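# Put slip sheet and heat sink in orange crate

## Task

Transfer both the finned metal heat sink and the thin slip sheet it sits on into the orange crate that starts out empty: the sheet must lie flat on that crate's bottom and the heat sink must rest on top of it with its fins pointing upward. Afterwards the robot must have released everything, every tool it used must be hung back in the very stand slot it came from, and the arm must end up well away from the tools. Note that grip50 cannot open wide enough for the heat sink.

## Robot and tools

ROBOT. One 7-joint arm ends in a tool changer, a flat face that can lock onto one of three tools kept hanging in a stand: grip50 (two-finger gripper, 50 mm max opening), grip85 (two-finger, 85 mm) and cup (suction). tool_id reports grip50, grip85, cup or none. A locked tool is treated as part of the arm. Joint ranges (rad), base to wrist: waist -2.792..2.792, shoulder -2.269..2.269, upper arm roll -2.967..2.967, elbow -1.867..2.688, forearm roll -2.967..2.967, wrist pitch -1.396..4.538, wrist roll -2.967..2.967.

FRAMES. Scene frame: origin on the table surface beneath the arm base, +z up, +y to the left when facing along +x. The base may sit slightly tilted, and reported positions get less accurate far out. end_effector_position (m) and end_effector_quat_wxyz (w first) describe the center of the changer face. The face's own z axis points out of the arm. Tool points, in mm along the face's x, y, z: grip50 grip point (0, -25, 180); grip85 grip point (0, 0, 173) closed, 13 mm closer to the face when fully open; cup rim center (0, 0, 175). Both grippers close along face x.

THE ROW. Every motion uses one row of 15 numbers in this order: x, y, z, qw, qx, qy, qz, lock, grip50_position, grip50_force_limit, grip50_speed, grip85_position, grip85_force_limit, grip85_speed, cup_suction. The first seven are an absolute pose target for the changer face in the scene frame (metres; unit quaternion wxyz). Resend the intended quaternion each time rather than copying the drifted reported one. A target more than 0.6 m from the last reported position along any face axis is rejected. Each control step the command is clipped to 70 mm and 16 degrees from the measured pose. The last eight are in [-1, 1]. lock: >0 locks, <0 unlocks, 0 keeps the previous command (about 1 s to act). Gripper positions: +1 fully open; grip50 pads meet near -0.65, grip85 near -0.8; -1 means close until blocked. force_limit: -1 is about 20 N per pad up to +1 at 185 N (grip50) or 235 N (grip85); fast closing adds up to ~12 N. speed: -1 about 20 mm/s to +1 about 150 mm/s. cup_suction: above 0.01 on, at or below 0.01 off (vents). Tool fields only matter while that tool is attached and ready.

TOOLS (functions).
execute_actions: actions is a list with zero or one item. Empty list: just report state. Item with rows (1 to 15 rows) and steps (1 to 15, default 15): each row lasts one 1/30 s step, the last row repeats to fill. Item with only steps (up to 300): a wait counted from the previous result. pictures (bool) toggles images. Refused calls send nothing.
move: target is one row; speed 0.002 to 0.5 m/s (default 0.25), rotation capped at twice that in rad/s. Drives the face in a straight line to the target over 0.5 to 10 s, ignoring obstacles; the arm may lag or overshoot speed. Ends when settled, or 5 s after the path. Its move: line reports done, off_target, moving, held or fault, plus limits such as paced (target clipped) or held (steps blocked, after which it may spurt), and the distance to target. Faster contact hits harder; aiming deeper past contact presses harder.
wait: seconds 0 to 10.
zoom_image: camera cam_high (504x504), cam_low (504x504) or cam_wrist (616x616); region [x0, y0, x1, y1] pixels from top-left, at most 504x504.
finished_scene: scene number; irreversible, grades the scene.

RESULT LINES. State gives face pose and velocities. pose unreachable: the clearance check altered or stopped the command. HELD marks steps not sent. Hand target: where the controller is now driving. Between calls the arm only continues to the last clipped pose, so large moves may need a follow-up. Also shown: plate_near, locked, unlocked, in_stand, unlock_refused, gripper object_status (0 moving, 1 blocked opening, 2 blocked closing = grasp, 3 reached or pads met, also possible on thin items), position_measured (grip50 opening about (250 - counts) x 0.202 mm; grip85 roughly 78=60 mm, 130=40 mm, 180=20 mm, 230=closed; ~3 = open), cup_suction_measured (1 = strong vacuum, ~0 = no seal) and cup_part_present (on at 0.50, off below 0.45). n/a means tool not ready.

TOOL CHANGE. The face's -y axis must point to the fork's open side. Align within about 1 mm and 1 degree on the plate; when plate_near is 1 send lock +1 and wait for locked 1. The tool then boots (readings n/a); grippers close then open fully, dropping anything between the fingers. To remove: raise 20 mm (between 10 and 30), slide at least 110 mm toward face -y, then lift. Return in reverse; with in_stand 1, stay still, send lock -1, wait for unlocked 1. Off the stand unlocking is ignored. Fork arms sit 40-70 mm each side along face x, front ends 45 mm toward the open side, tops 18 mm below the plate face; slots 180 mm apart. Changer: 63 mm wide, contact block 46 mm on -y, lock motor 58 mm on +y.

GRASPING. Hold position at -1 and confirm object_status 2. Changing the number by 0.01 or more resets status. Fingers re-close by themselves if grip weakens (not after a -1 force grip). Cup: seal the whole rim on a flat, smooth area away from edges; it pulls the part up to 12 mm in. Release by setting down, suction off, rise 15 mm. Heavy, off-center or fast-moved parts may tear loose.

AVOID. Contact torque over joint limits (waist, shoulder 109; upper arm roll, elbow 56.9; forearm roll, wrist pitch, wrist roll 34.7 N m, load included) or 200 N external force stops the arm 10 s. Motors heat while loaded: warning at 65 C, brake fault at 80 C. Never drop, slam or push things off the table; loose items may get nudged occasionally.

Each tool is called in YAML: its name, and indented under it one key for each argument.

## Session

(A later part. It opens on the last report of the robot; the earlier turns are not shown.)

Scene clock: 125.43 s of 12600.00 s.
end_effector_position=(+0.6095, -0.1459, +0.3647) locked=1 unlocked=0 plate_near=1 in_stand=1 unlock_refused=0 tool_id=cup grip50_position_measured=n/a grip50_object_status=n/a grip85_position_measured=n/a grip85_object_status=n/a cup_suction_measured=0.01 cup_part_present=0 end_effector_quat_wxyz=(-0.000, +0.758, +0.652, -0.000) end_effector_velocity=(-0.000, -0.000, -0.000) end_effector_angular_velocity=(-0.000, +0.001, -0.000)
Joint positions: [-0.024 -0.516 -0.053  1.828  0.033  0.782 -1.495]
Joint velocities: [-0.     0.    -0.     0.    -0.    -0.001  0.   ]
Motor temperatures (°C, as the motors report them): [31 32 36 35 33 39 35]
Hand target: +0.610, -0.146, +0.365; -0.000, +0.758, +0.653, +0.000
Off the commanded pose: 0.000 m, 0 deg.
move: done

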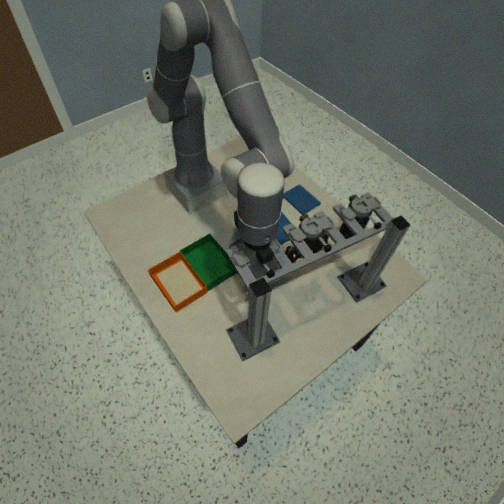

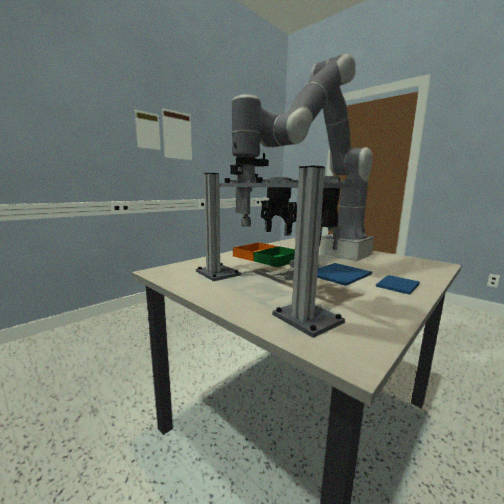

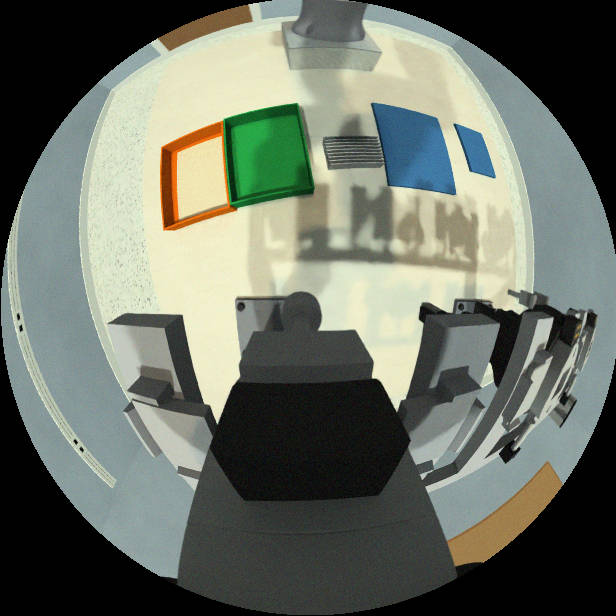

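execute_actions:
  actions:
    - {"rows":[[0.6096,-0.1457,0.3648,0,0.7576,0.6528,0,-1,0,0,0,0,0,0,0]],"steps":15}
  pictures: false

execute_actions:
  actions:
    - {"steps":22}
  pictures: false

Scene clock: 126.43 s of 12600.00 s.
end_effector_position=(+0.6094, -0.1458, +0.3646) locked=0 unlocked=0 plate_near=1 in_stand=1 unlock_refused=0 tool_id=none grip50_position_measured=n/a grip50_object_status=n/a grip85_position_measured=n/a grip85_object_status=n/a cup_suction_measured=n/a cup_part_present=n/a end_effector_quat_wxyz=(-0.000, +0.758, +0.653, -0.000) end_effector_velocity=(-0.000, -0.000, +0.000) end_effector_angular_velocity=(-0.000, -0.000, +0.000)
Joint positions: [-0.024 -0.516 -0.053  1.829  0.033  0.782 -1.496]
Joint velocities: [-0.  0.  0.  0. -0.  0. -0.]
Motor temperatures (°C, as the motors report them): [31 32 36 35 33 39 35]
Hand target: +0.610, -0.146, +0.365; -0.000, +0.758, +0.653, +0.000
Off the commanded pose: 0.000 m, 0 deg.
Steps of this call (steps 1 to 15: nothing new was sent; steps 16 to 30: all 15 steps of this action). Readings (end_effector_position | what the end effector reports):
16: (+0.6094, -0.1458, +0.3646) | locked=1 unlocked=0 plate_near=1 in_stand=1 unlock_refused=0 tool_id=cup grip50_position_measured=n/a grip50_object_status=n/a grip85_position_measured=n/a grip85_object_status=n/a cup_suction_measured=0.01 cup_part_present=0
17: (+0.6094, -0.1458, +0.3646) | locked=1 unlocked=0 plate_near=1 in_stand=1 unlock_refused=0 tool_id=cup grip50_position_measured=n/a grip50_object_status=n/a grip85_position_measured=n/a grip85_object_status=n/a cup_suction_measured=0.01 cup_part_present=0
19: (+0.6094, -0.1458, +0.3646) | locked=1 unlocked=0 plate_near=1 in_stand=1 unlock_refused=0 tool_id=cup grip50_position_measured=n/a grip50_object_status=n/a grip85_position_measured=n/a grip85_object_status=n/a cup_suction_measured=0.01 cup_part_present=0
23: (+0.6094, -0.1458, +0.3645) | locked=0 unlocked=0 plate_near=1 in_stand=1 unlock_refused=0 tool_id=none grip50_position_measured=n/a grip50_object_status=n/a grip85_position_measured=n/a grip85_object_status=n/a cup_suction_measured=n/a cup_part_present=n/a
30: the state above

Scene clock: 127.17 s of 12600.00 s.
end_effector_position=(+0.6094, -0.1458, +0.3646) locked=0 unlocked=1 plate_near=1 in_stand=1 unlock_refused=0 tool_id=none grip50_position_measured=n/a grip50_object_status=n/a grip85_position_measured=n/a grip85_object_status=n/a cup_suction_measured=n/a cup_part_present=n/a end_effector_quat_wxyz=(-0.000, +0.758, +0.653, -0.000) end_effector_velocity=(-0.000, -0.000, -0.000) end_effector_angular_velocity=(+0.000, +0.001, -0.001)
Joint positions: [-0.024 -0.516 -0.053  1.829  0.033  0.782 -1.496]
Joint velocities: [-0.     0.    -0.     0.     0.    -0.001  0.001]
Motor temperatures (°C, as the motors report them): [31 32 36 36 33 39 35]
Hand target: +0.610, -0.146, +0.365; -0.000, +0.758, +0.653, +0.000
Off the commanded pose: 0.000 m, 0 deg.
Steps of this call (steps 1 to 22: nothing new was sent). Readings (end_effector_position | what the end effector reports):
1: (+0.6094, -0.1458, +0.3646) | locked=0 unlocked=0 plate_near=1 in_stand=1 unlock_refused=0 tool_id=none grip50_position_measured=n/a grip50_object_status=n/a grip85_position_measured=n/a grip85_object_status=n/a cup_suction_measured=n/a cup_part_present=n/a
2: (+0.6094, -0.1458, +0.3646) | locked=0 unlocked=0 plate_near=1 in_stand=1 unlock_refused=0 tool_id=none grip50_position_measured=n/a grip50_object_status=n/a grip85_position_measured=n/a grip85_object_status=n/a cup_suction_measured=n/a cup_part_present=n/a
4: (+0.6094, -0.1458, +0.3646) | locked=0 unlocked=0 plate_near=1 in_stand=1 unlock_refused=0 tool_id=none grip50_position_measured=n/a grip50_object_status=n/a grip85_position_measured=n/a grip85_object_status=n/a cup_suction_measured=n/a cup_part_present=n/a
8: (+0.6094, -0.1458, +0.3646) | locked=0 unlocked=0 plate_near=1 in_stand=1 unlock_refused=0 tool_id=none grip50_position_measured=n/a grip50_object_status=n/a grip85_position_measured=n/a grip85_object_status=n/a cup_suction_measured=n/a cup_part_present=n/a
22: the state above

move:
  target: [0.6096,-0.1457,0.40,0,0.7576,0.6528,0,0,0,0,0,0,0,0,0]
  speed: 0.1

move:
  target: [0.6385,0.0325,0.40,0,0.7576,0.6528,0,0,0,0,0,0,0,0,0]

move:
  target: [0.6385,0.0325,0.378,0,0.7576,0.6528,0,0,0,0,0,0,0,0,0]
  speed: 0.05

move:
  target: [0.6385,0.0325,0.3645,0,0.7576,0.6528,0,0,0,0,0,0,0,0,0]
  speed: 0.01

Scene clock: 128.40 s of 12600.00 s.
end_effector_position=(+0.6095, -0.1456, +0.4002) locked=0 unlocked=1 plate_near=0 in_stand=0 unlock_refused=0 tool_id=none grip50_position_measured=n/a grip50_object_status=n/a grip85_position_measured=n/a grip85_object_status=n/a cup_suction_measured=n/a cup_part_present=n/a end_effector_quat_wxyz=(+0.000, +0.757, +0.653, +0.000) end_effector_velocity=(-0.000, -0.000, -0.000) end_effector_angular_velocity=(-0.000, +0.001, +0.000)
Joint positions: [-0.024 -0.457 -0.053  1.809  0.027  0.704 -1.493]
Joint velocities: [-0. -0.  0. -0. -0. -0. -0.]
Motor temperatures (°C, as the motors report them): [31 32 36 36 33 39 35]
Hand target: +0.609, -0.146, +0.400; +0.000, +0.758, +0.653, -0.000
Off the commanded pose: 0.000 m, 0 deg.
move: done

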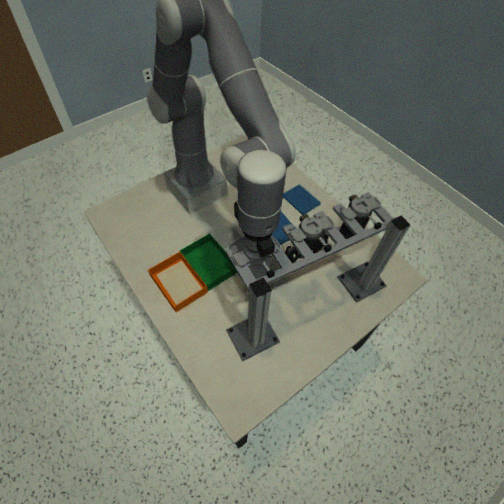

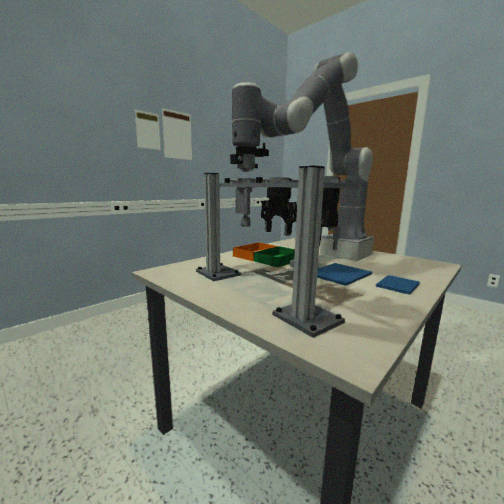

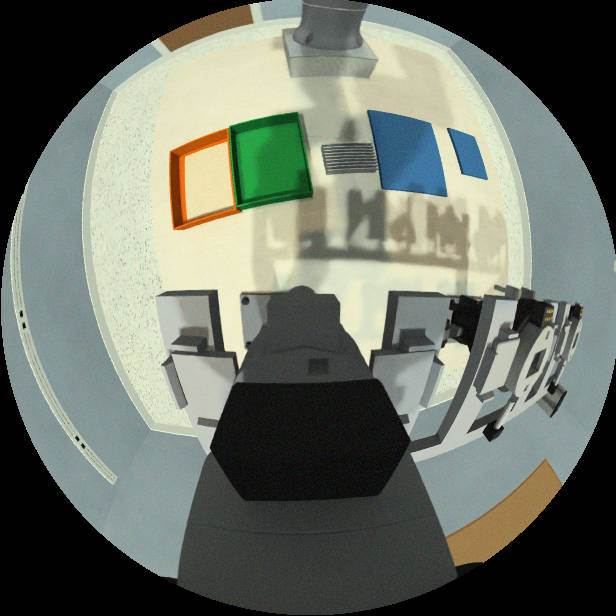

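Scene clock: 129.53 s of 12600.00 s.
end_effector_position=(+0.6379, +0.0329, +0.4001) locked=0 unlocked=1 plate_near=0 in_stand=0 unlock_refused=0 tool_id=none grip50_position_measured=n/a grip50_object_status=n/a grip85_position_measured=n/a grip85_object_status=n/a cup_suction_measured=n/a cup_part_present=n/a end_effector_quat_wxyz=(-0.001, +0.758, +0.653, +0.000) end_effector_velocity=(+0.000, +0.000, -0.000) end_effector_angular_velocity=(-0.000, -0.000, -0.000)
Joint positions: [ 0.205 -0.488  0.009  1.764 -0.009  0.689 -1.184]
Joint velocities: [-0. -0. -0. -0. -0.  0.  0.]
Motor temperatures (°C, as the motors report them): [31 32 36 36 33 39 35]
Hand target: +0.638, +0.033, +0.400; -0.001, +0.758, +0.653, +0.000
Off the commanded pose: 0.001 m, 0 deg.
move: done

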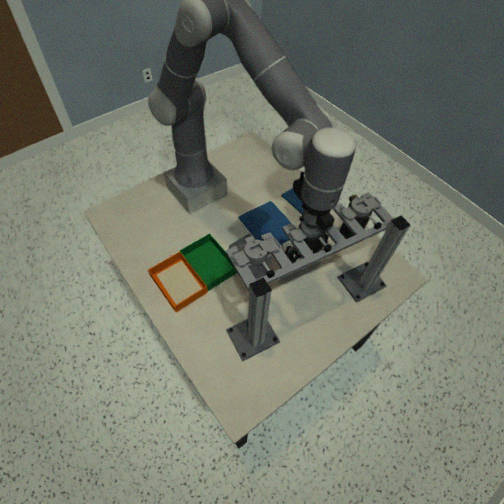

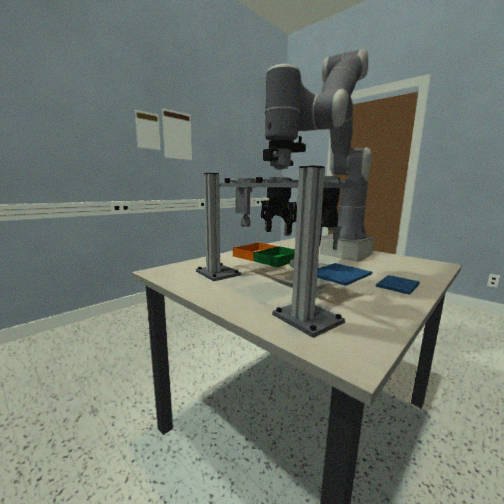

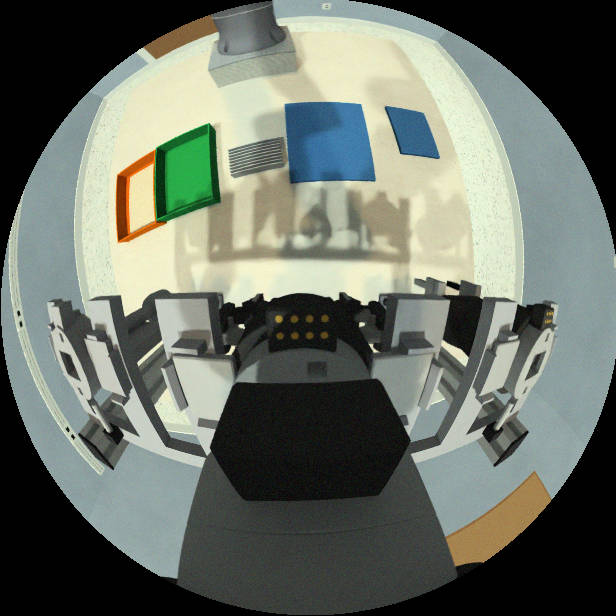

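Scene clock: 130.23 s of 12600.00 s.
end_effector_position=(+0.6385, +0.0326, +0.3778) locked=0 unlocked=1 plate_near=0 in_stand=0 unlock_refused=0 tool_id=none grip50_position_measured=n/a grip50_object_status=n/a grip85_position_measured=n/a grip85_object_status=n/a cup_suction_measured=n/a cup_part_present=n/a end_effector_quat_wxyz=(-0.000, +0.758, +0.653, -0.000) end_effector_velocity=(-0.000, -0.000, -0.000) end_effector_angular_velocity=(-0.000, +0.000, +0.000)
Joint positions: [ 0.207 -0.523  0.006  1.777 -0.011  0.738 -1.184]
Joint velocities: [-0.    -0.    -0.     0.     0.     0.    -0.001]
Motor temperatures (°C, as the motors report them): [31 32 36 36 33 39 35]
Hand target: +0.639, +0.033, +0.378; -0.000, +0.758, +0.653, +0.000
Off the commanded pose: 0.000 m, 0 deg.
move: done

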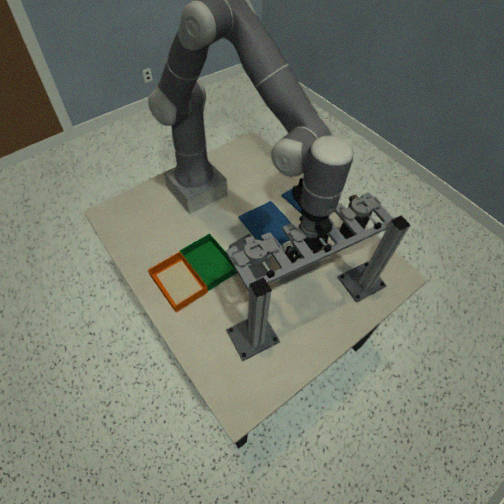

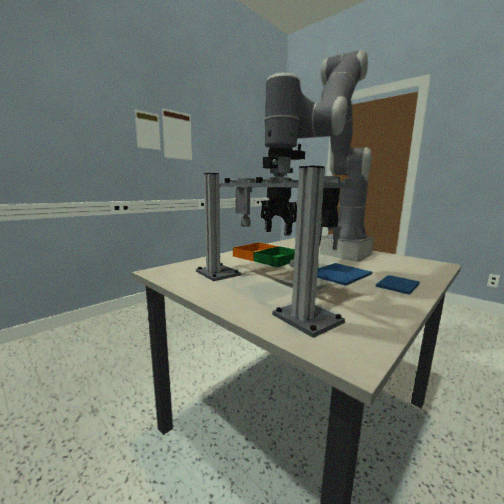

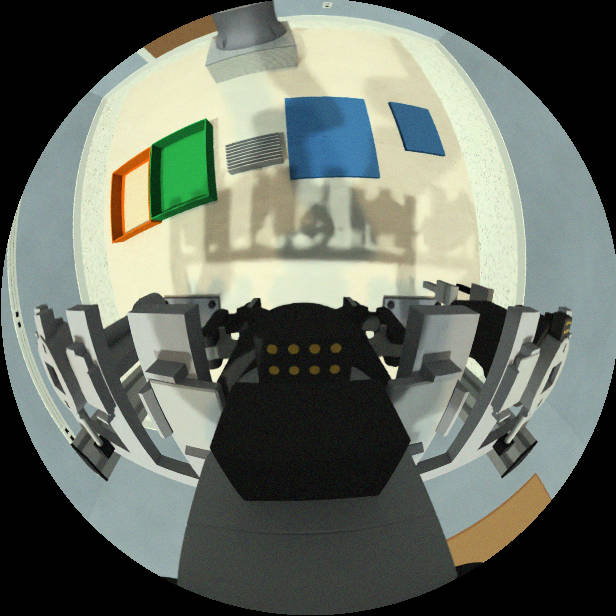

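Scene clock: 131.80 s of 12600.00 s.
end_effector_position=(+0.6387, +0.0323, +0.3647) locked=0 unlocked=1 plate_near=1 in_stand=1 unlock_refused=0 tool_id=none grip50_position_measured=n/a grip50_object_status=n/a grip85_position_measured=n/a grip85_object_status=n/a cup_suction_measured=n/a cup_part_present=n/a end_effector_quat_wxyz=(+0.000, +0.758, +0.653, +0.000) end_effector_velocity=(+0.000, -0.000, -0.000) end_effector_angular_velocity=(-0.000, -0.000, -0.000)
Joint positions: [ 0.207 -0.545  0.005  1.784 -0.011  0.767 -1.184]
Joint velocities: [-0. -0.  0. -0. -0. -0.  0.]
Motor temperatures (°C, as the motors report them): [31 32 36 36 33 39 35]
Hand target: +0.639, +0.033, +0.364; -0.000, +0.758, +0.653, +0.000
Off the commanded pose: 0.000 m, 0 deg.
move: done

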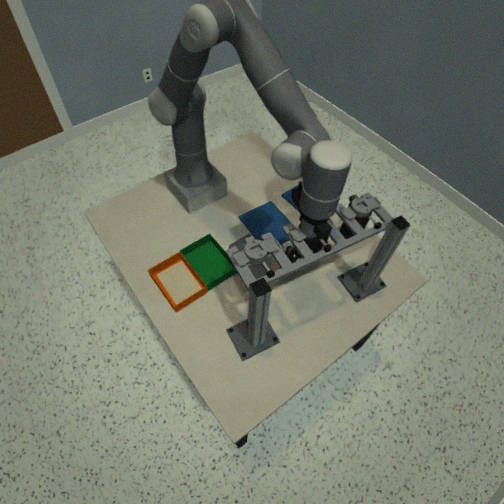

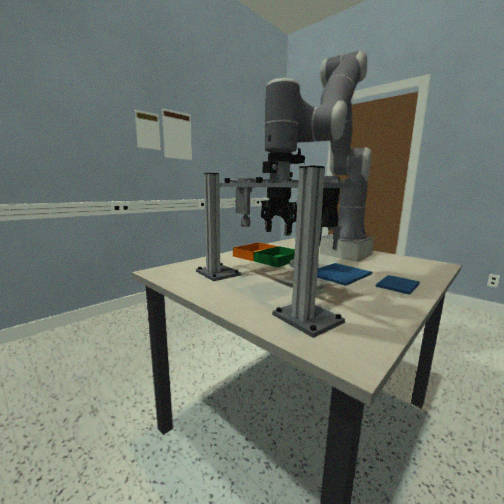

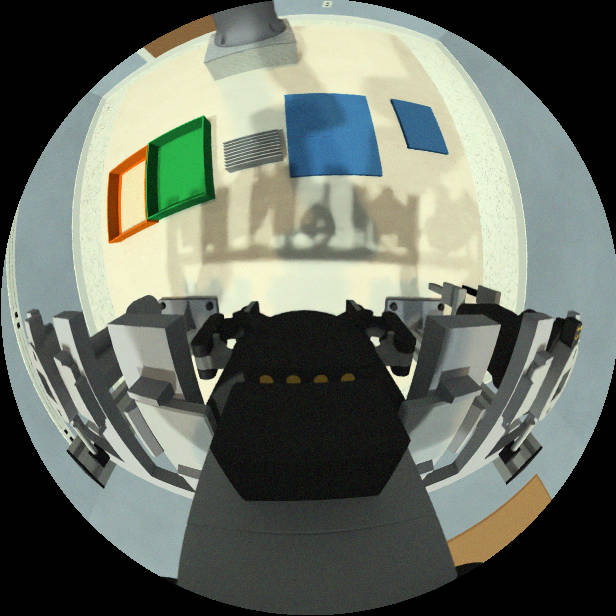

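execute_actions:
  actions:
    - {"rows":[[0.6385,0.0325,0.3645,0,0.7576,0.6528,0,1,0,0,0,1,-0.4,1,0]],"steps":15}
  pictures: false

execute_actions:
  actions:
    - {"steps":20}
  pictures: false

Scene clock: 132.97 s of 12600.00 s.
end_effector_position=(+0.6387, +0.0323, +0.3647) locked=0 unlocked=0 plate_near=1 in_stand=1 unlock_refused=0 tool_id=none grip50_position_measured=n/a grip50_object_status=n/a grip85_position_measured=n/a grip85_object_status=n/a cup_suction_measured=n/a cup_part_present=n/a end_effector_quat_wxyz=(+0.000, +0.758, +0.653, +0.000) end_effector_velocity=(+0.000, +0.000, -0.000) end_effector_angular_velocity=(-0.000, -0.000, -0.000)
Joint positions: [ 0.207 -0.545  0.005  1.785 -0.011  0.767 -1.184]
Joint velocities: [ 0. -0. -0. -0.  0. -0.  0.]
Motor temperatures (°C, as the motors report them): [31 32 36 36 33 39 35]
Hand target: +0.639, +0.033, +0.364; -0.000, +0.758, +0.653, -0.000
Off the commanded pose: 0.000 m, 0 deg.
Steps of this call (steps 1 to 20: nothing new was sent; steps 21 to 35: all 15 steps of this action). Readings (end_effector_position | what the end effector reports):
21: (+0.6387, +0.0323, +0.3646) | locked=0 unlocked=0 plate_near=1 in_stand=1 unlock_refused=0 tool_id=none grip50_position_measured=n/a grip50_object_status=n/a grip85_position_measured=n/a grip85_object_status=n/a cup_suction_measured=n/a cup_part_present=n/a
22: (+0.6387, +0.0323, +0.3647) | locked=0 unlocked=0 plate_near=1 in_stand=1 unlock_refused=0 tool_id=none grip50_position_measured=n/a grip50_object_status=n/a grip85_position_measured=n/a grip85_object_status=n/a cup_suction_measured=n/a cup_part_present=n/a
24: (+0.6387, +0.0323, +0.3647) | locked=0 unlocked=0 plate_near=1 in_stand=1 unlock_refused=0 tool_id=none grip50_position_measured=n/a grip50_object_status=n/a grip85_position_measured=n/a grip85_object_status=n/a cup_suction_measured=n/a cup_part_present=n/a
28: (+0.6387, +0.0323, +0.3647) | locked=0 unlocked=0 plate_near=1 in_stand=1 unlock_refused=0 tool_id=none grip50_position_measured=n/a grip50_object_status=n/a grip85_position_measured=n/a grip85_object_status=n/a cup_suction_measured=n/a cup_part_present=n/a
35: the state above

Scene clock: 133.63 s of 12600.00 s.
end_effector_position=(+0.6389, +0.0324, +0.3649) locked=1 unlocked=0 plate_near=1 in_stand=1 unlock_refused=0 tool_id=grip85 grip50_position_measured=n/a grip50_object_status=n/a grip85_position_measured=n/a grip85_object_status=n/a cup_suction_measured=n/a cup_part_present=n/a end_effector_quat_wxyz=(+0.000, +0.758, +0.652, +0.001) end_effector_velocity=(-0.000, +0.000, +0.000) end_effector_angular_velocity=(-0.000, +0.000, +0.001)
Joint positions: [ 0.207 -0.545  0.005  1.784 -0.01   0.768 -1.183]
Joint velocities: [ 0.     0.    -0.     0.    -0.    -0.    -0.001]
Motor temperatures (°C, as the motors report them): [31 32 36 36 33 39 35]
Hand target: +0.639, +0.033, +0.364; -0.000, +0.758, +0.653, -0.000
Off the commanded pose: 0.001 m, 0 deg.
Steps of this call (steps 1 to 20: nothing new was sent). Readings (end_effector_position | what the end effector reports):
1: (+0.6387, +0.0323, +0.3647) | locked=0 unlocked=0 plate_near=1 in_stand=1 unlock_refused=0 tool_id=none grip50_position_measured=n/a grip50_object_status=n/a grip85_position_measured=n/a grip85_object_status=n/a cup_suction_measured=n/a cup_part_present=n/a
2: (+0.6387, +0.0323, +0.3646) | locked=0 unlocked=0 plate_near=1 in_stand=1 unlock_refused=0 tool_id=none grip50_position_measured=n/a grip50_object_status=n/a grip85_position_measured=n/a grip85_object_status=n/a cup_suction_measured=n/a cup_part_present=n/a
4: (+0.6387, +0.0323, +0.3646) | locked=0 unlocked=0 plate_near=1 in_stand=1 unlock_refused=0 tool_id=none grip50_position_measured=n/a grip50_object_status=n/a grip85_position_measured=n/a grip85_object_status=n/a cup_suction_measured=n/a cup_part_present=n/a
8: (+0.6388, +0.0323, +0.3647) | locked=0 unlocked=0 plate_near=1 in_stand=1 unlock_refused=0 tool_id=none grip50_position_measured=n/a grip50_object_status=n/a grip85_position_measured=n/a grip85_object_status=n/a cup_suction_measured=n/a cup_part_present=n/a
20: the state above

move:
  target: [0.6385,0.0325,0.385,0,0.7576,0.6528,0,0,0,0,0,1,-0.4,1,0]
  speed: 0.05

move:
  target: [0.5152,0.051,0.385,0,0.7576,0.6528,0,0,0,0,0,1,-0.4,1,0]
  speed: 0.12

move:
  target: [0.3865,-0.0295,0.27,0,1,0,0,0,0,0,0,1,-0.4,1,0]

Scene clock: 135.07 s of 12600.00 s.
end_effector_position=(+0.6385, +0.0324, +0.3852) locked=1 unlocked=0 plate_near=1 in_stand=0 unlock_refused=0 tool_id=grip85 grip50_position_measured=n/a grip50_object_status=n/a grip85_position_measured=n/a grip85_object_status=n/a cup_suction_measured=n/a cup_part_present=n/a end_effector_quat_wxyz=(+0.000, +0.758, +0.653, +0.000) end_effector_velocity=(+0.000, -0.000, -0.000) end_effector_angular_velocity=(-0.000, +0.000, -0.000)
Joint positions: [ 0.207 -0.511  0.007  1.774 -0.011  0.723 -1.184]
Joint velocities: [ 0.    -0.001 -0.    -0.    -0.     0.     0.   ]
Motor temperatures (°C, as the motors report them): [31 32 36 36 33 39 35]
Hand target: +0.638, +0.032, +0.385; +0.000, +0.758, +0.653, -0.000
Off the commanded pose: 0.000 m, 0 deg.
move: done

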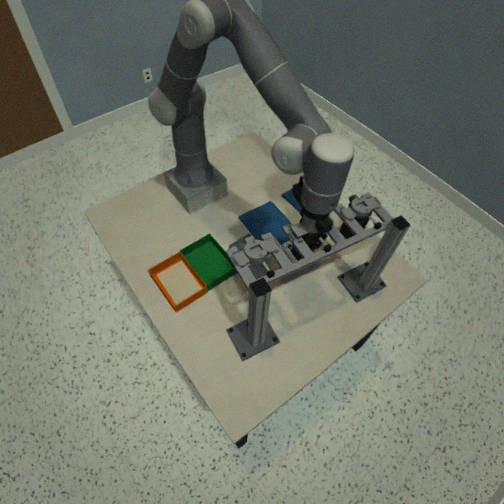

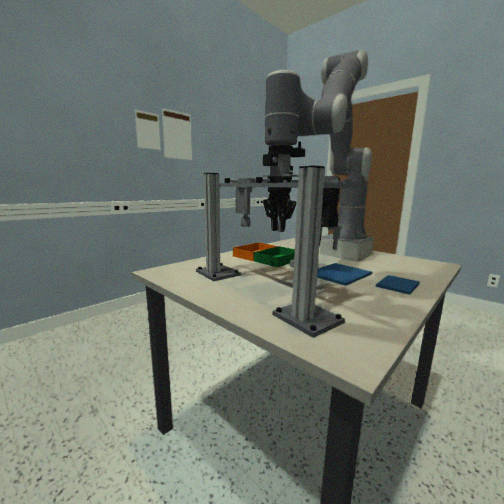

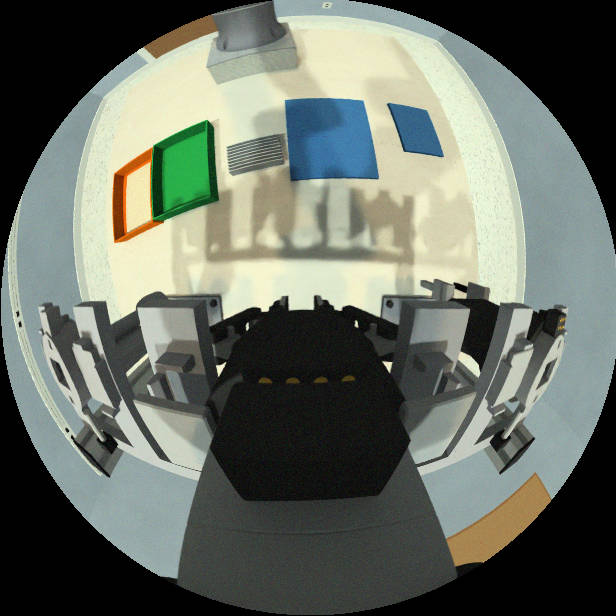

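Scene clock: 136.40 s of 12600.00 s.
end_effector_position=(+0.5151, +0.0508, +0.3846) locked=1 unlocked=0 plate_near=1 in_stand=0 unlock_refused=0 tool_id=grip85 grip50_position_measured=n/a grip50_object_status=n/a grip85_position_measured=n/a grip85_object_status=n/a cup_suction_measured=n/a cup_part_present=n/a end_effector_quat_wxyz=(-0.000, +0.758, +0.653, -0.000) end_effector_velocity=(-0.000, -0.000, -0.001) end_effector_angular_velocity=(-0.000, +0.001, -0.001)
Joint positions: [ 0.257 -0.275  0.047  2.159 -0.028  0.87  -1.08 ]
Joint velocities: [-0.    -0.001 -0.     0.    -0.     0.     0.   ]
Motor temperatures (°C, as the motors report them): [31 32 36 36 33 39 35]
Hand target: +0.515, +0.051, +0.385; -0.000, +0.758, +0.653, -0.000
Off the commanded pose: 0.000 m, 0 deg.
move: done

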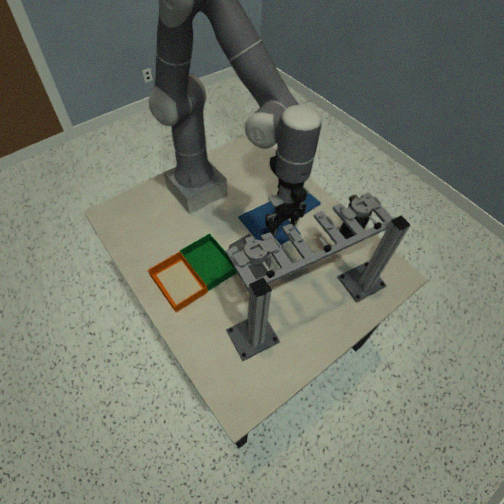

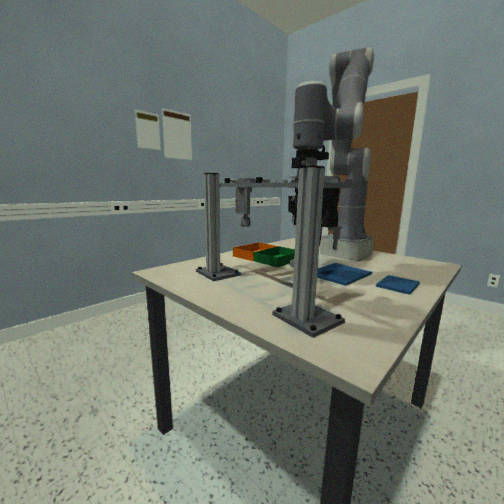

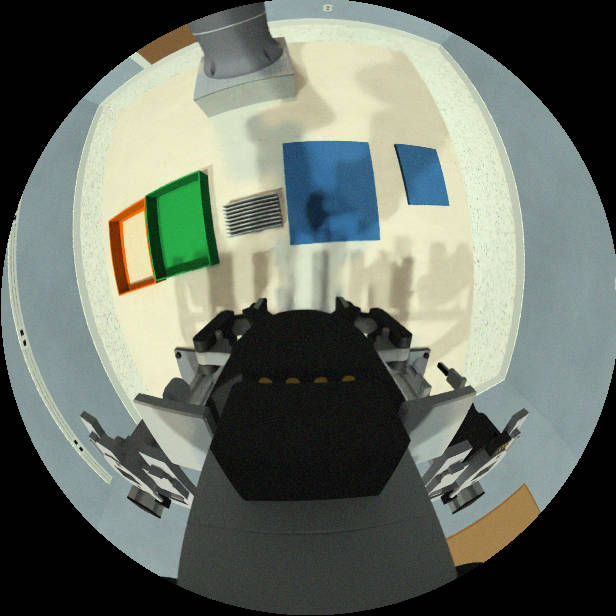

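Scene clock: 139.57 s of 12600.00 s.
end_effector_position=(+0.3872, -0.0301, +0.2690) locked=1 unlocked=0 plate_near=1 in_stand=0 unlock_refused=0 tool_id=grip85 grip50_position_measured=n/a grip50_object_status=n/a grip85_position_measured=3 grip85_object_status=3 cup_suction_measured=n/a cup_part_present=n/a end_effector_quat_wxyz=(+0.001, +1.000, -0.000, +0.000) end_effector_velocity=(-0.000, +0.000, +0.000) end_effector_angular_velocity=(+0.000, +0.001, -0.000)
Joint positions: [ 0.39  -0.405 -0.134  2.54   0.236  1.373  0.056]
Joint velocities: [-0.     0.     0.     0.    -0.    -0.001  0.   ]
Motor temperatures (°C, as the motors report them): [31 32 36 36 33 39 35]
Hand target: +0.387, -0.030, +0.269; +0.001, +1.000, -0.000, +0.000
Off the commanded pose: 0.001 m, 0 deg.
move: done

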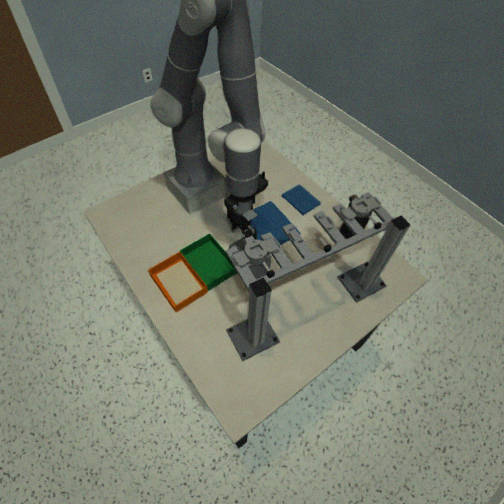

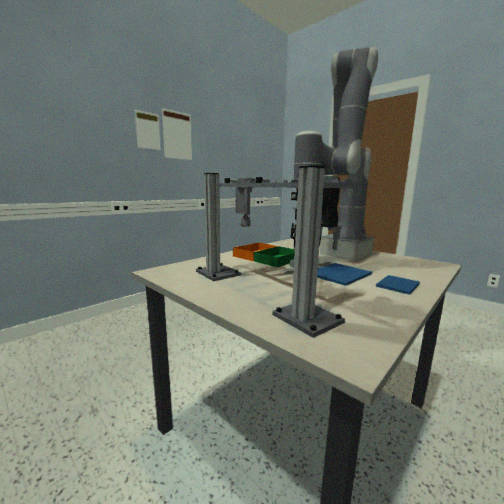

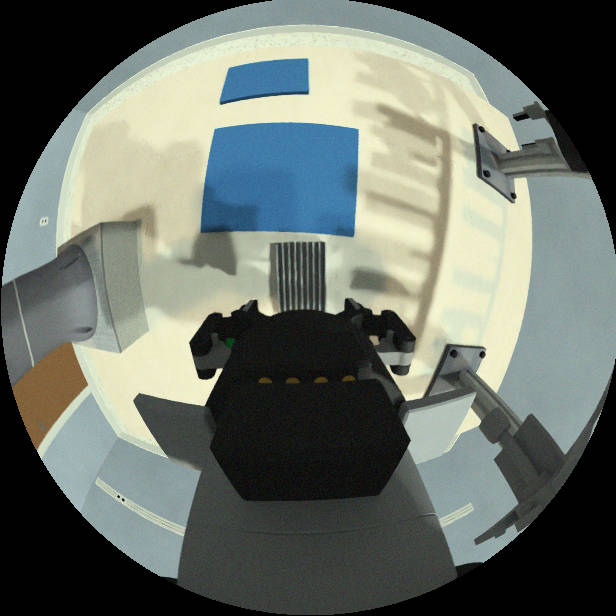

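move:
  target: [0.3865,-0.0295,0.191,0,1,0,0,0,0,0,0,1,-0.4,1,0]
  speed: 0.08

move:
  target: [0.3865,-0.0295,0.191,0,1,0,0,0,0,0,0,-1,-0.4,-0.6,0]

Scene clock: 141.67 s of 12600.00 s.
end_effector_position=(+0.3867, -0.0295, +0.1908) locked=1 unlocked=0 plate_near=1 in_stand=0 unlock_refused=0 tool_id=grip85 grip50_position_measured=n/a grip50_object_status=n/a grip85_position_measured=3 grip85_object_status=3 cup_suction_measured=n/a cup_part_present=n/a end_effector_quat_wxyz=(+0.000, +1.000, -0.000, -0.000) end_effector_velocity=(+0.000, +0.000, +0.000) end_effector_angular_velocity=(+0.000, -0.001, +0.000)
Joint positions: [ 0.281 -0.709  0.003  2.449  0.318  1.596 -0.014]
Joint velocities: [ 0.     0.001  0.    -0.    -0.    -0.     0.   ]
Motor temperatures (°C, as the motors report them): [31 32 36 36 33 39 35]
Hand target: +0.387, -0.029, +0.191; +0.000, +1.000, -0.000, +0.000
Off the commanded pose: 0.000 m, 0 deg.
move: done

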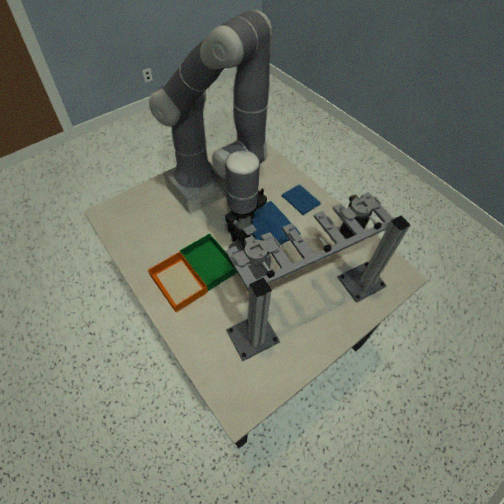

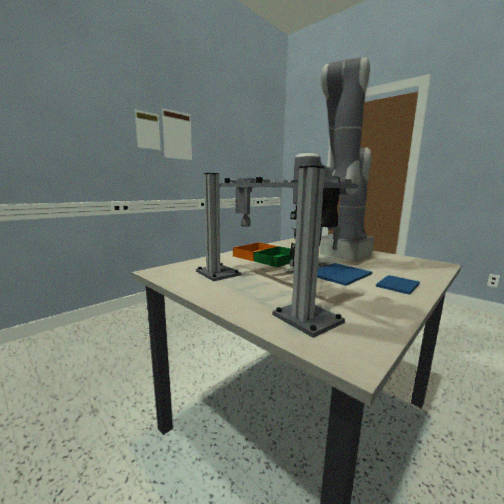

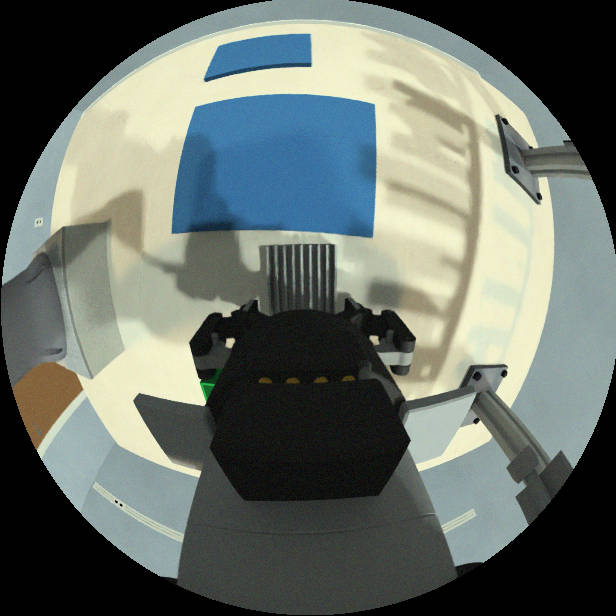

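Scene clock: 142.60 s of 12600.00 s.
end_effector_position=(+0.3867, -0.0296, +0.1912) locked=1 unlocked=0 plate_near=1 in_stand=0 unlock_refused=0 tool_id=grip85 grip50_position_measured=n/a grip50_object_status=n/a grip85_position_measured=80 grip85_object_status=2 cup_suction_measured=n/a cup_part_present=n/a end_effector_quat_wxyz=(+0.000, +1.000, -0.000, +0.000) end_effector_velocity=(+0.000, +0.000, +0.000) end_effector_angular_velocity=(+0.000, -0.001, -0.000)
Joint positions: [ 0.281 -0.708  0.004  2.449  0.318  1.597 -0.015]
Joint velocities: [-0.  0.  0. -0.  0.  0.  0.]
Motor temperatures (°C, as the motors report them): [31 32 36 36 33 39 35]
Hand target: +0.386, -0.030, +0.191; +0.000, +1.000, -0.000, +0.000
Off the commanded pose: 0.000 m, 0 deg.
move: done

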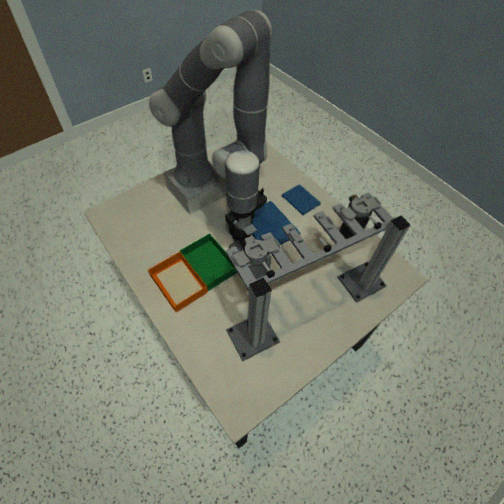

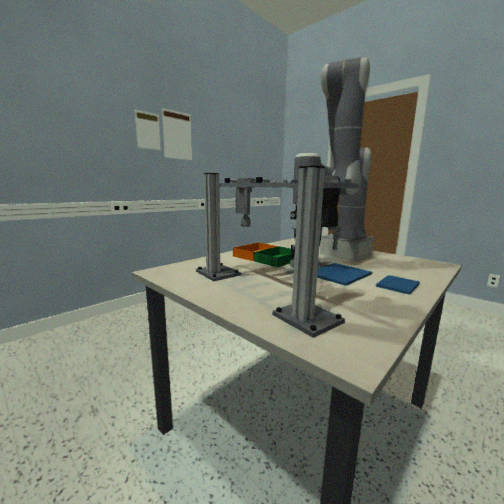

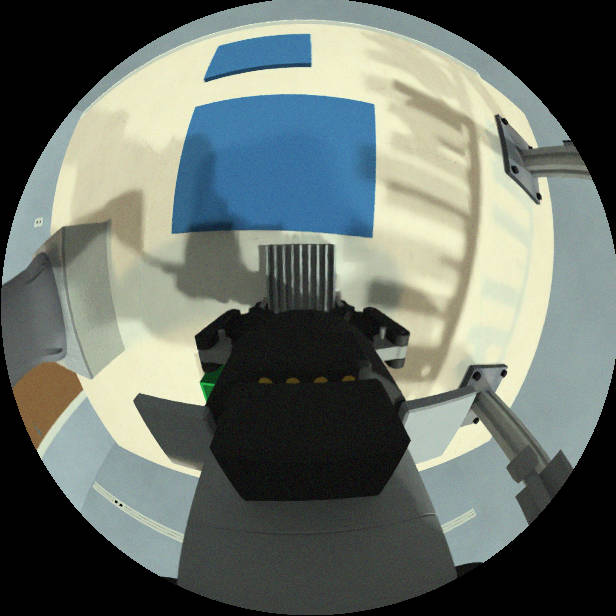

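move:
  target: [0.3865,-0.0295,0.255,0,1,0,0,0,0,0,0,-1,-0.4,-0.6,0]
  speed: 0.12

move:
  target: [0.372,-0.317,0.255,0,1,0,0,0,0,0,0,-1,-0.4,-0.6,0]
  speed: 0.2

move:
  target: [0.372,-0.317,0.21,0,1,0,0,0,0,0,0,-1,-0.4,-0.6,0]
  speed: 0.04

Scene clock: 144.50 s of 12600.00 s.
end_effector_position=(+0.3863, -0.0295, +0.2551) locked=1 unlocked=0 plate_near=1 in_stand=0 unlock_refused=0 tool_id=grip85 grip50_position_measured=n/a grip50_object_status=n/a grip85_position_measured=80 grip85_object_status=2 cup_suction_measured=n/a cup_part_present=n/a end_effector_quat_wxyz=(-0.000, +1.000, +0.000, -0.000) end_effector_velocity=(-0.000, -0.000, -0.000) end_effector_angular_velocity=(-0.000, +0.001, -0.001)
Joint positions: [ 0.368 -0.46  -0.102  2.526  0.263  1.416  0.036]
Joint velocities: [-0.    -0.001 -0.     0.     0.    -0.     0.   ]
Motor temperatures (°C, as the motors report them): [31 32 36 36 33 39 35]
Hand target: +0.386, -0.030, +0.255; -0.000, +1.000, +0.000, -0.000
Off the commanded pose: 0.000 m, 0 deg.
move: done

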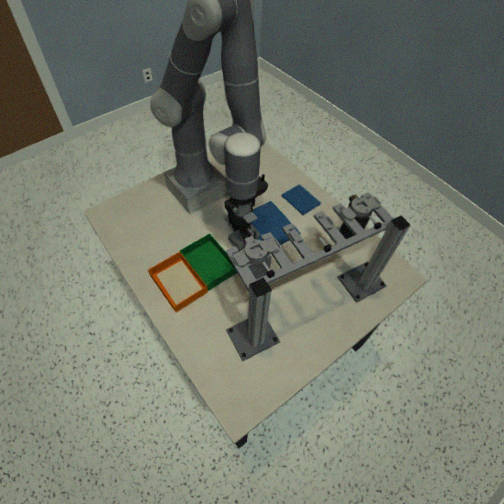

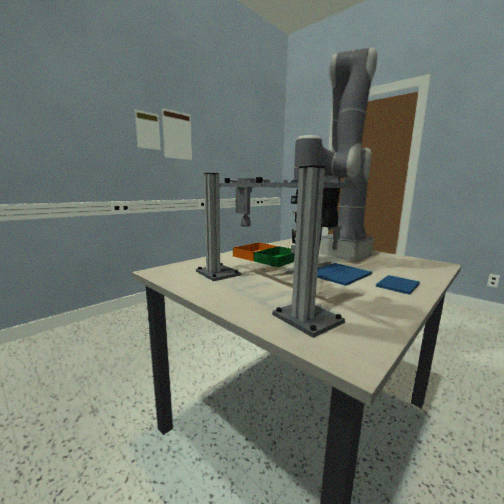

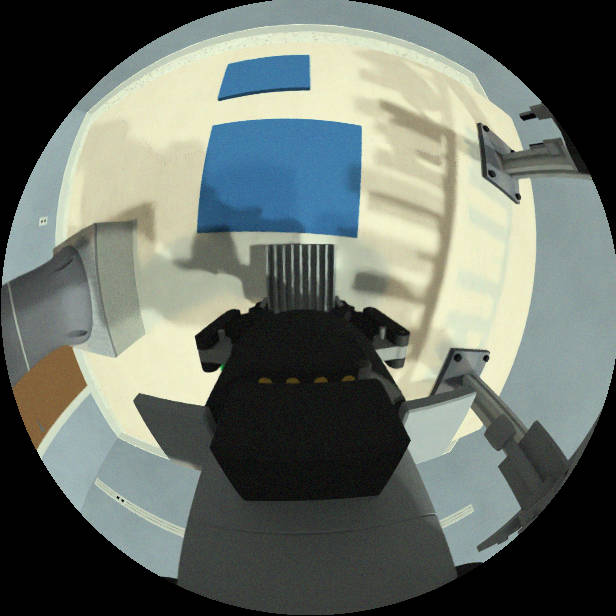

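Scene clock: 146.33 s of 12600.00 s.
end_effector_position=(+0.3729, -0.3183, +0.2553) locked=1 unlocked=0 plate_near=1 in_stand=0 unlock_refused=0 tool_id=grip85 grip50_position_measured=n/a grip50_object_status=n/a grip85_position_measured=80 grip85_object_status=2 cup_suction_measured=n/a cup_part_present=n/a end_effector_quat_wxyz=(+0.003, +1.000, +0.000, +0.000) end_effector_velocity=(+0.000, +0.000, -0.000) end_effector_angular_velocity=(+0.000, +0.001, +0.001)
Joint positions: [-0.336 -0.555 -0.132  2.248  0.201  1.233 -0.619]
Joint velocities: [ 0.    -0.     0.    -0.    -0.    -0.001 -0.001]
Motor temperatures (°C, as the motors report them): [31 32 36 36 33 39 35]
Hand target: +0.373, -0.318, +0.255; +0.003, +1.000, +0.000, +0.000
Off the commanded pose: 0.002 m, 0 deg.
move: done

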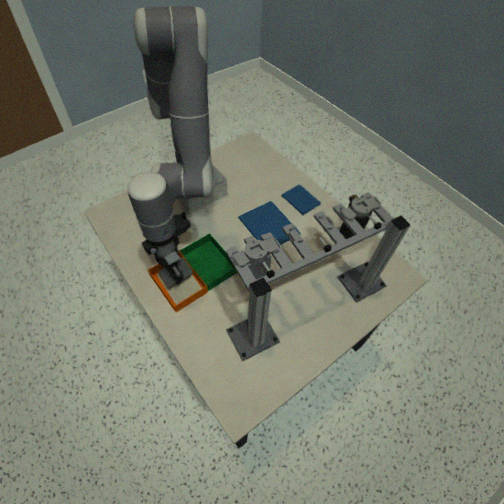

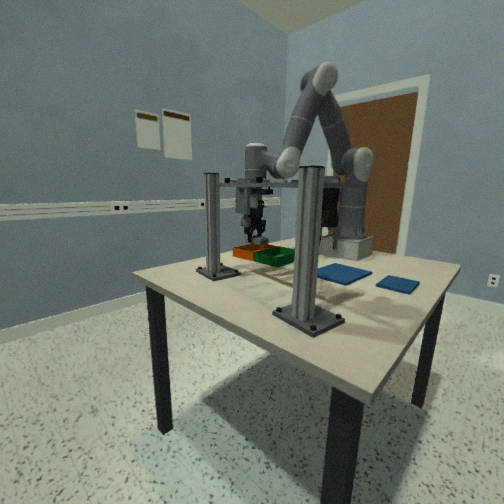

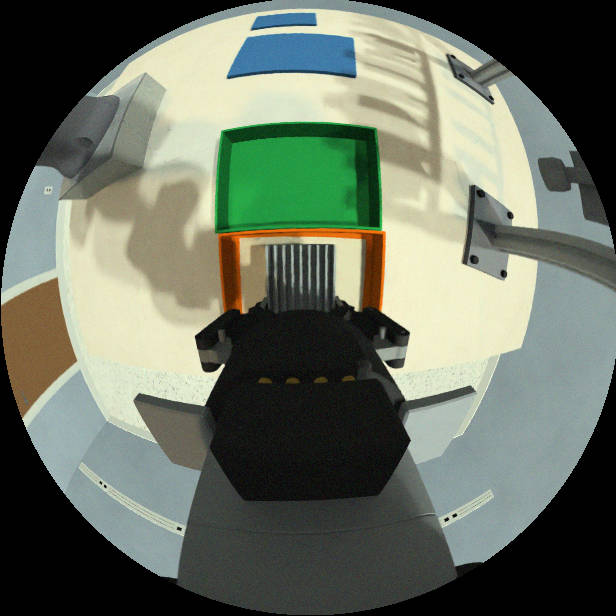

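Scene clock: 147.70 s of 12600.00 s.
end_effector_position=(+0.3719, -0.3170, +0.2097) locked=1 unlocked=0 plate_near=1 in_stand=0 unlock_refused=0 tool_id=grip85 grip50_position_measured=n/a grip50_object_status=n/a grip85_position_measured=80 grip85_object_status=2 cup_suction_measured=n/a cup_part_present=n/a end_effector_quat_wxyz=(-0.000, +1.000, -0.000, -0.000) end_effector_velocity=(+0.000, +0.000, +0.000) end_effector_angular_velocity=(-0.000, -0.001, +0.001)
Joint positions: [-0.368 -0.686 -0.087  2.213  0.236  1.329 -0.646]
Joint velocities: [ 0.     0.001  0.    -0.    -0.     0.     0.   ]
Motor temperatures (°C, as the motors report them): [31 32 36 36 33 39 35]
Hand target: +0.372, -0.317, +0.210; +0.000, +1.000, -0.000, -0.000
Off the commanded pose: 0.000 m, 0 deg.
move: done

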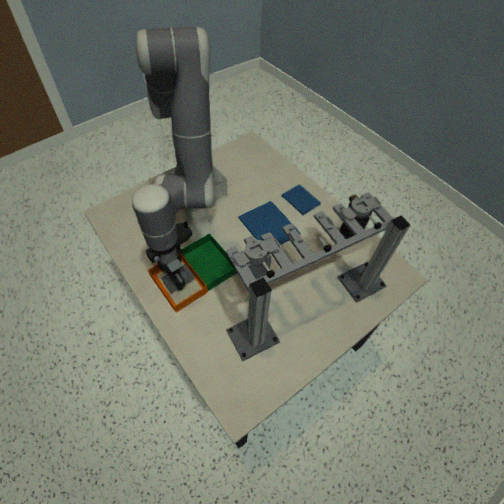

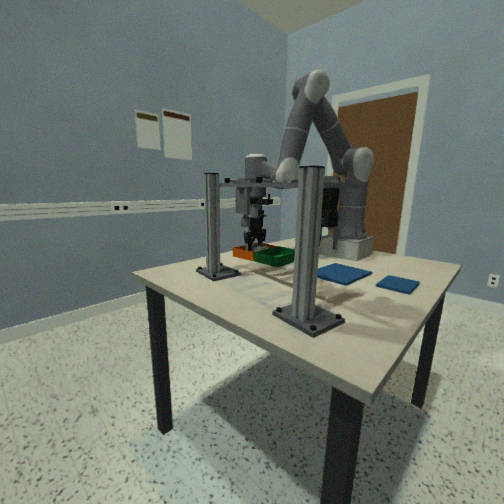

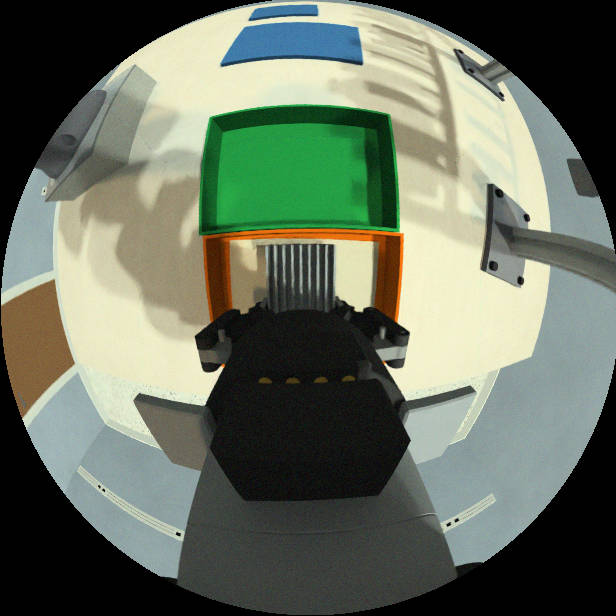

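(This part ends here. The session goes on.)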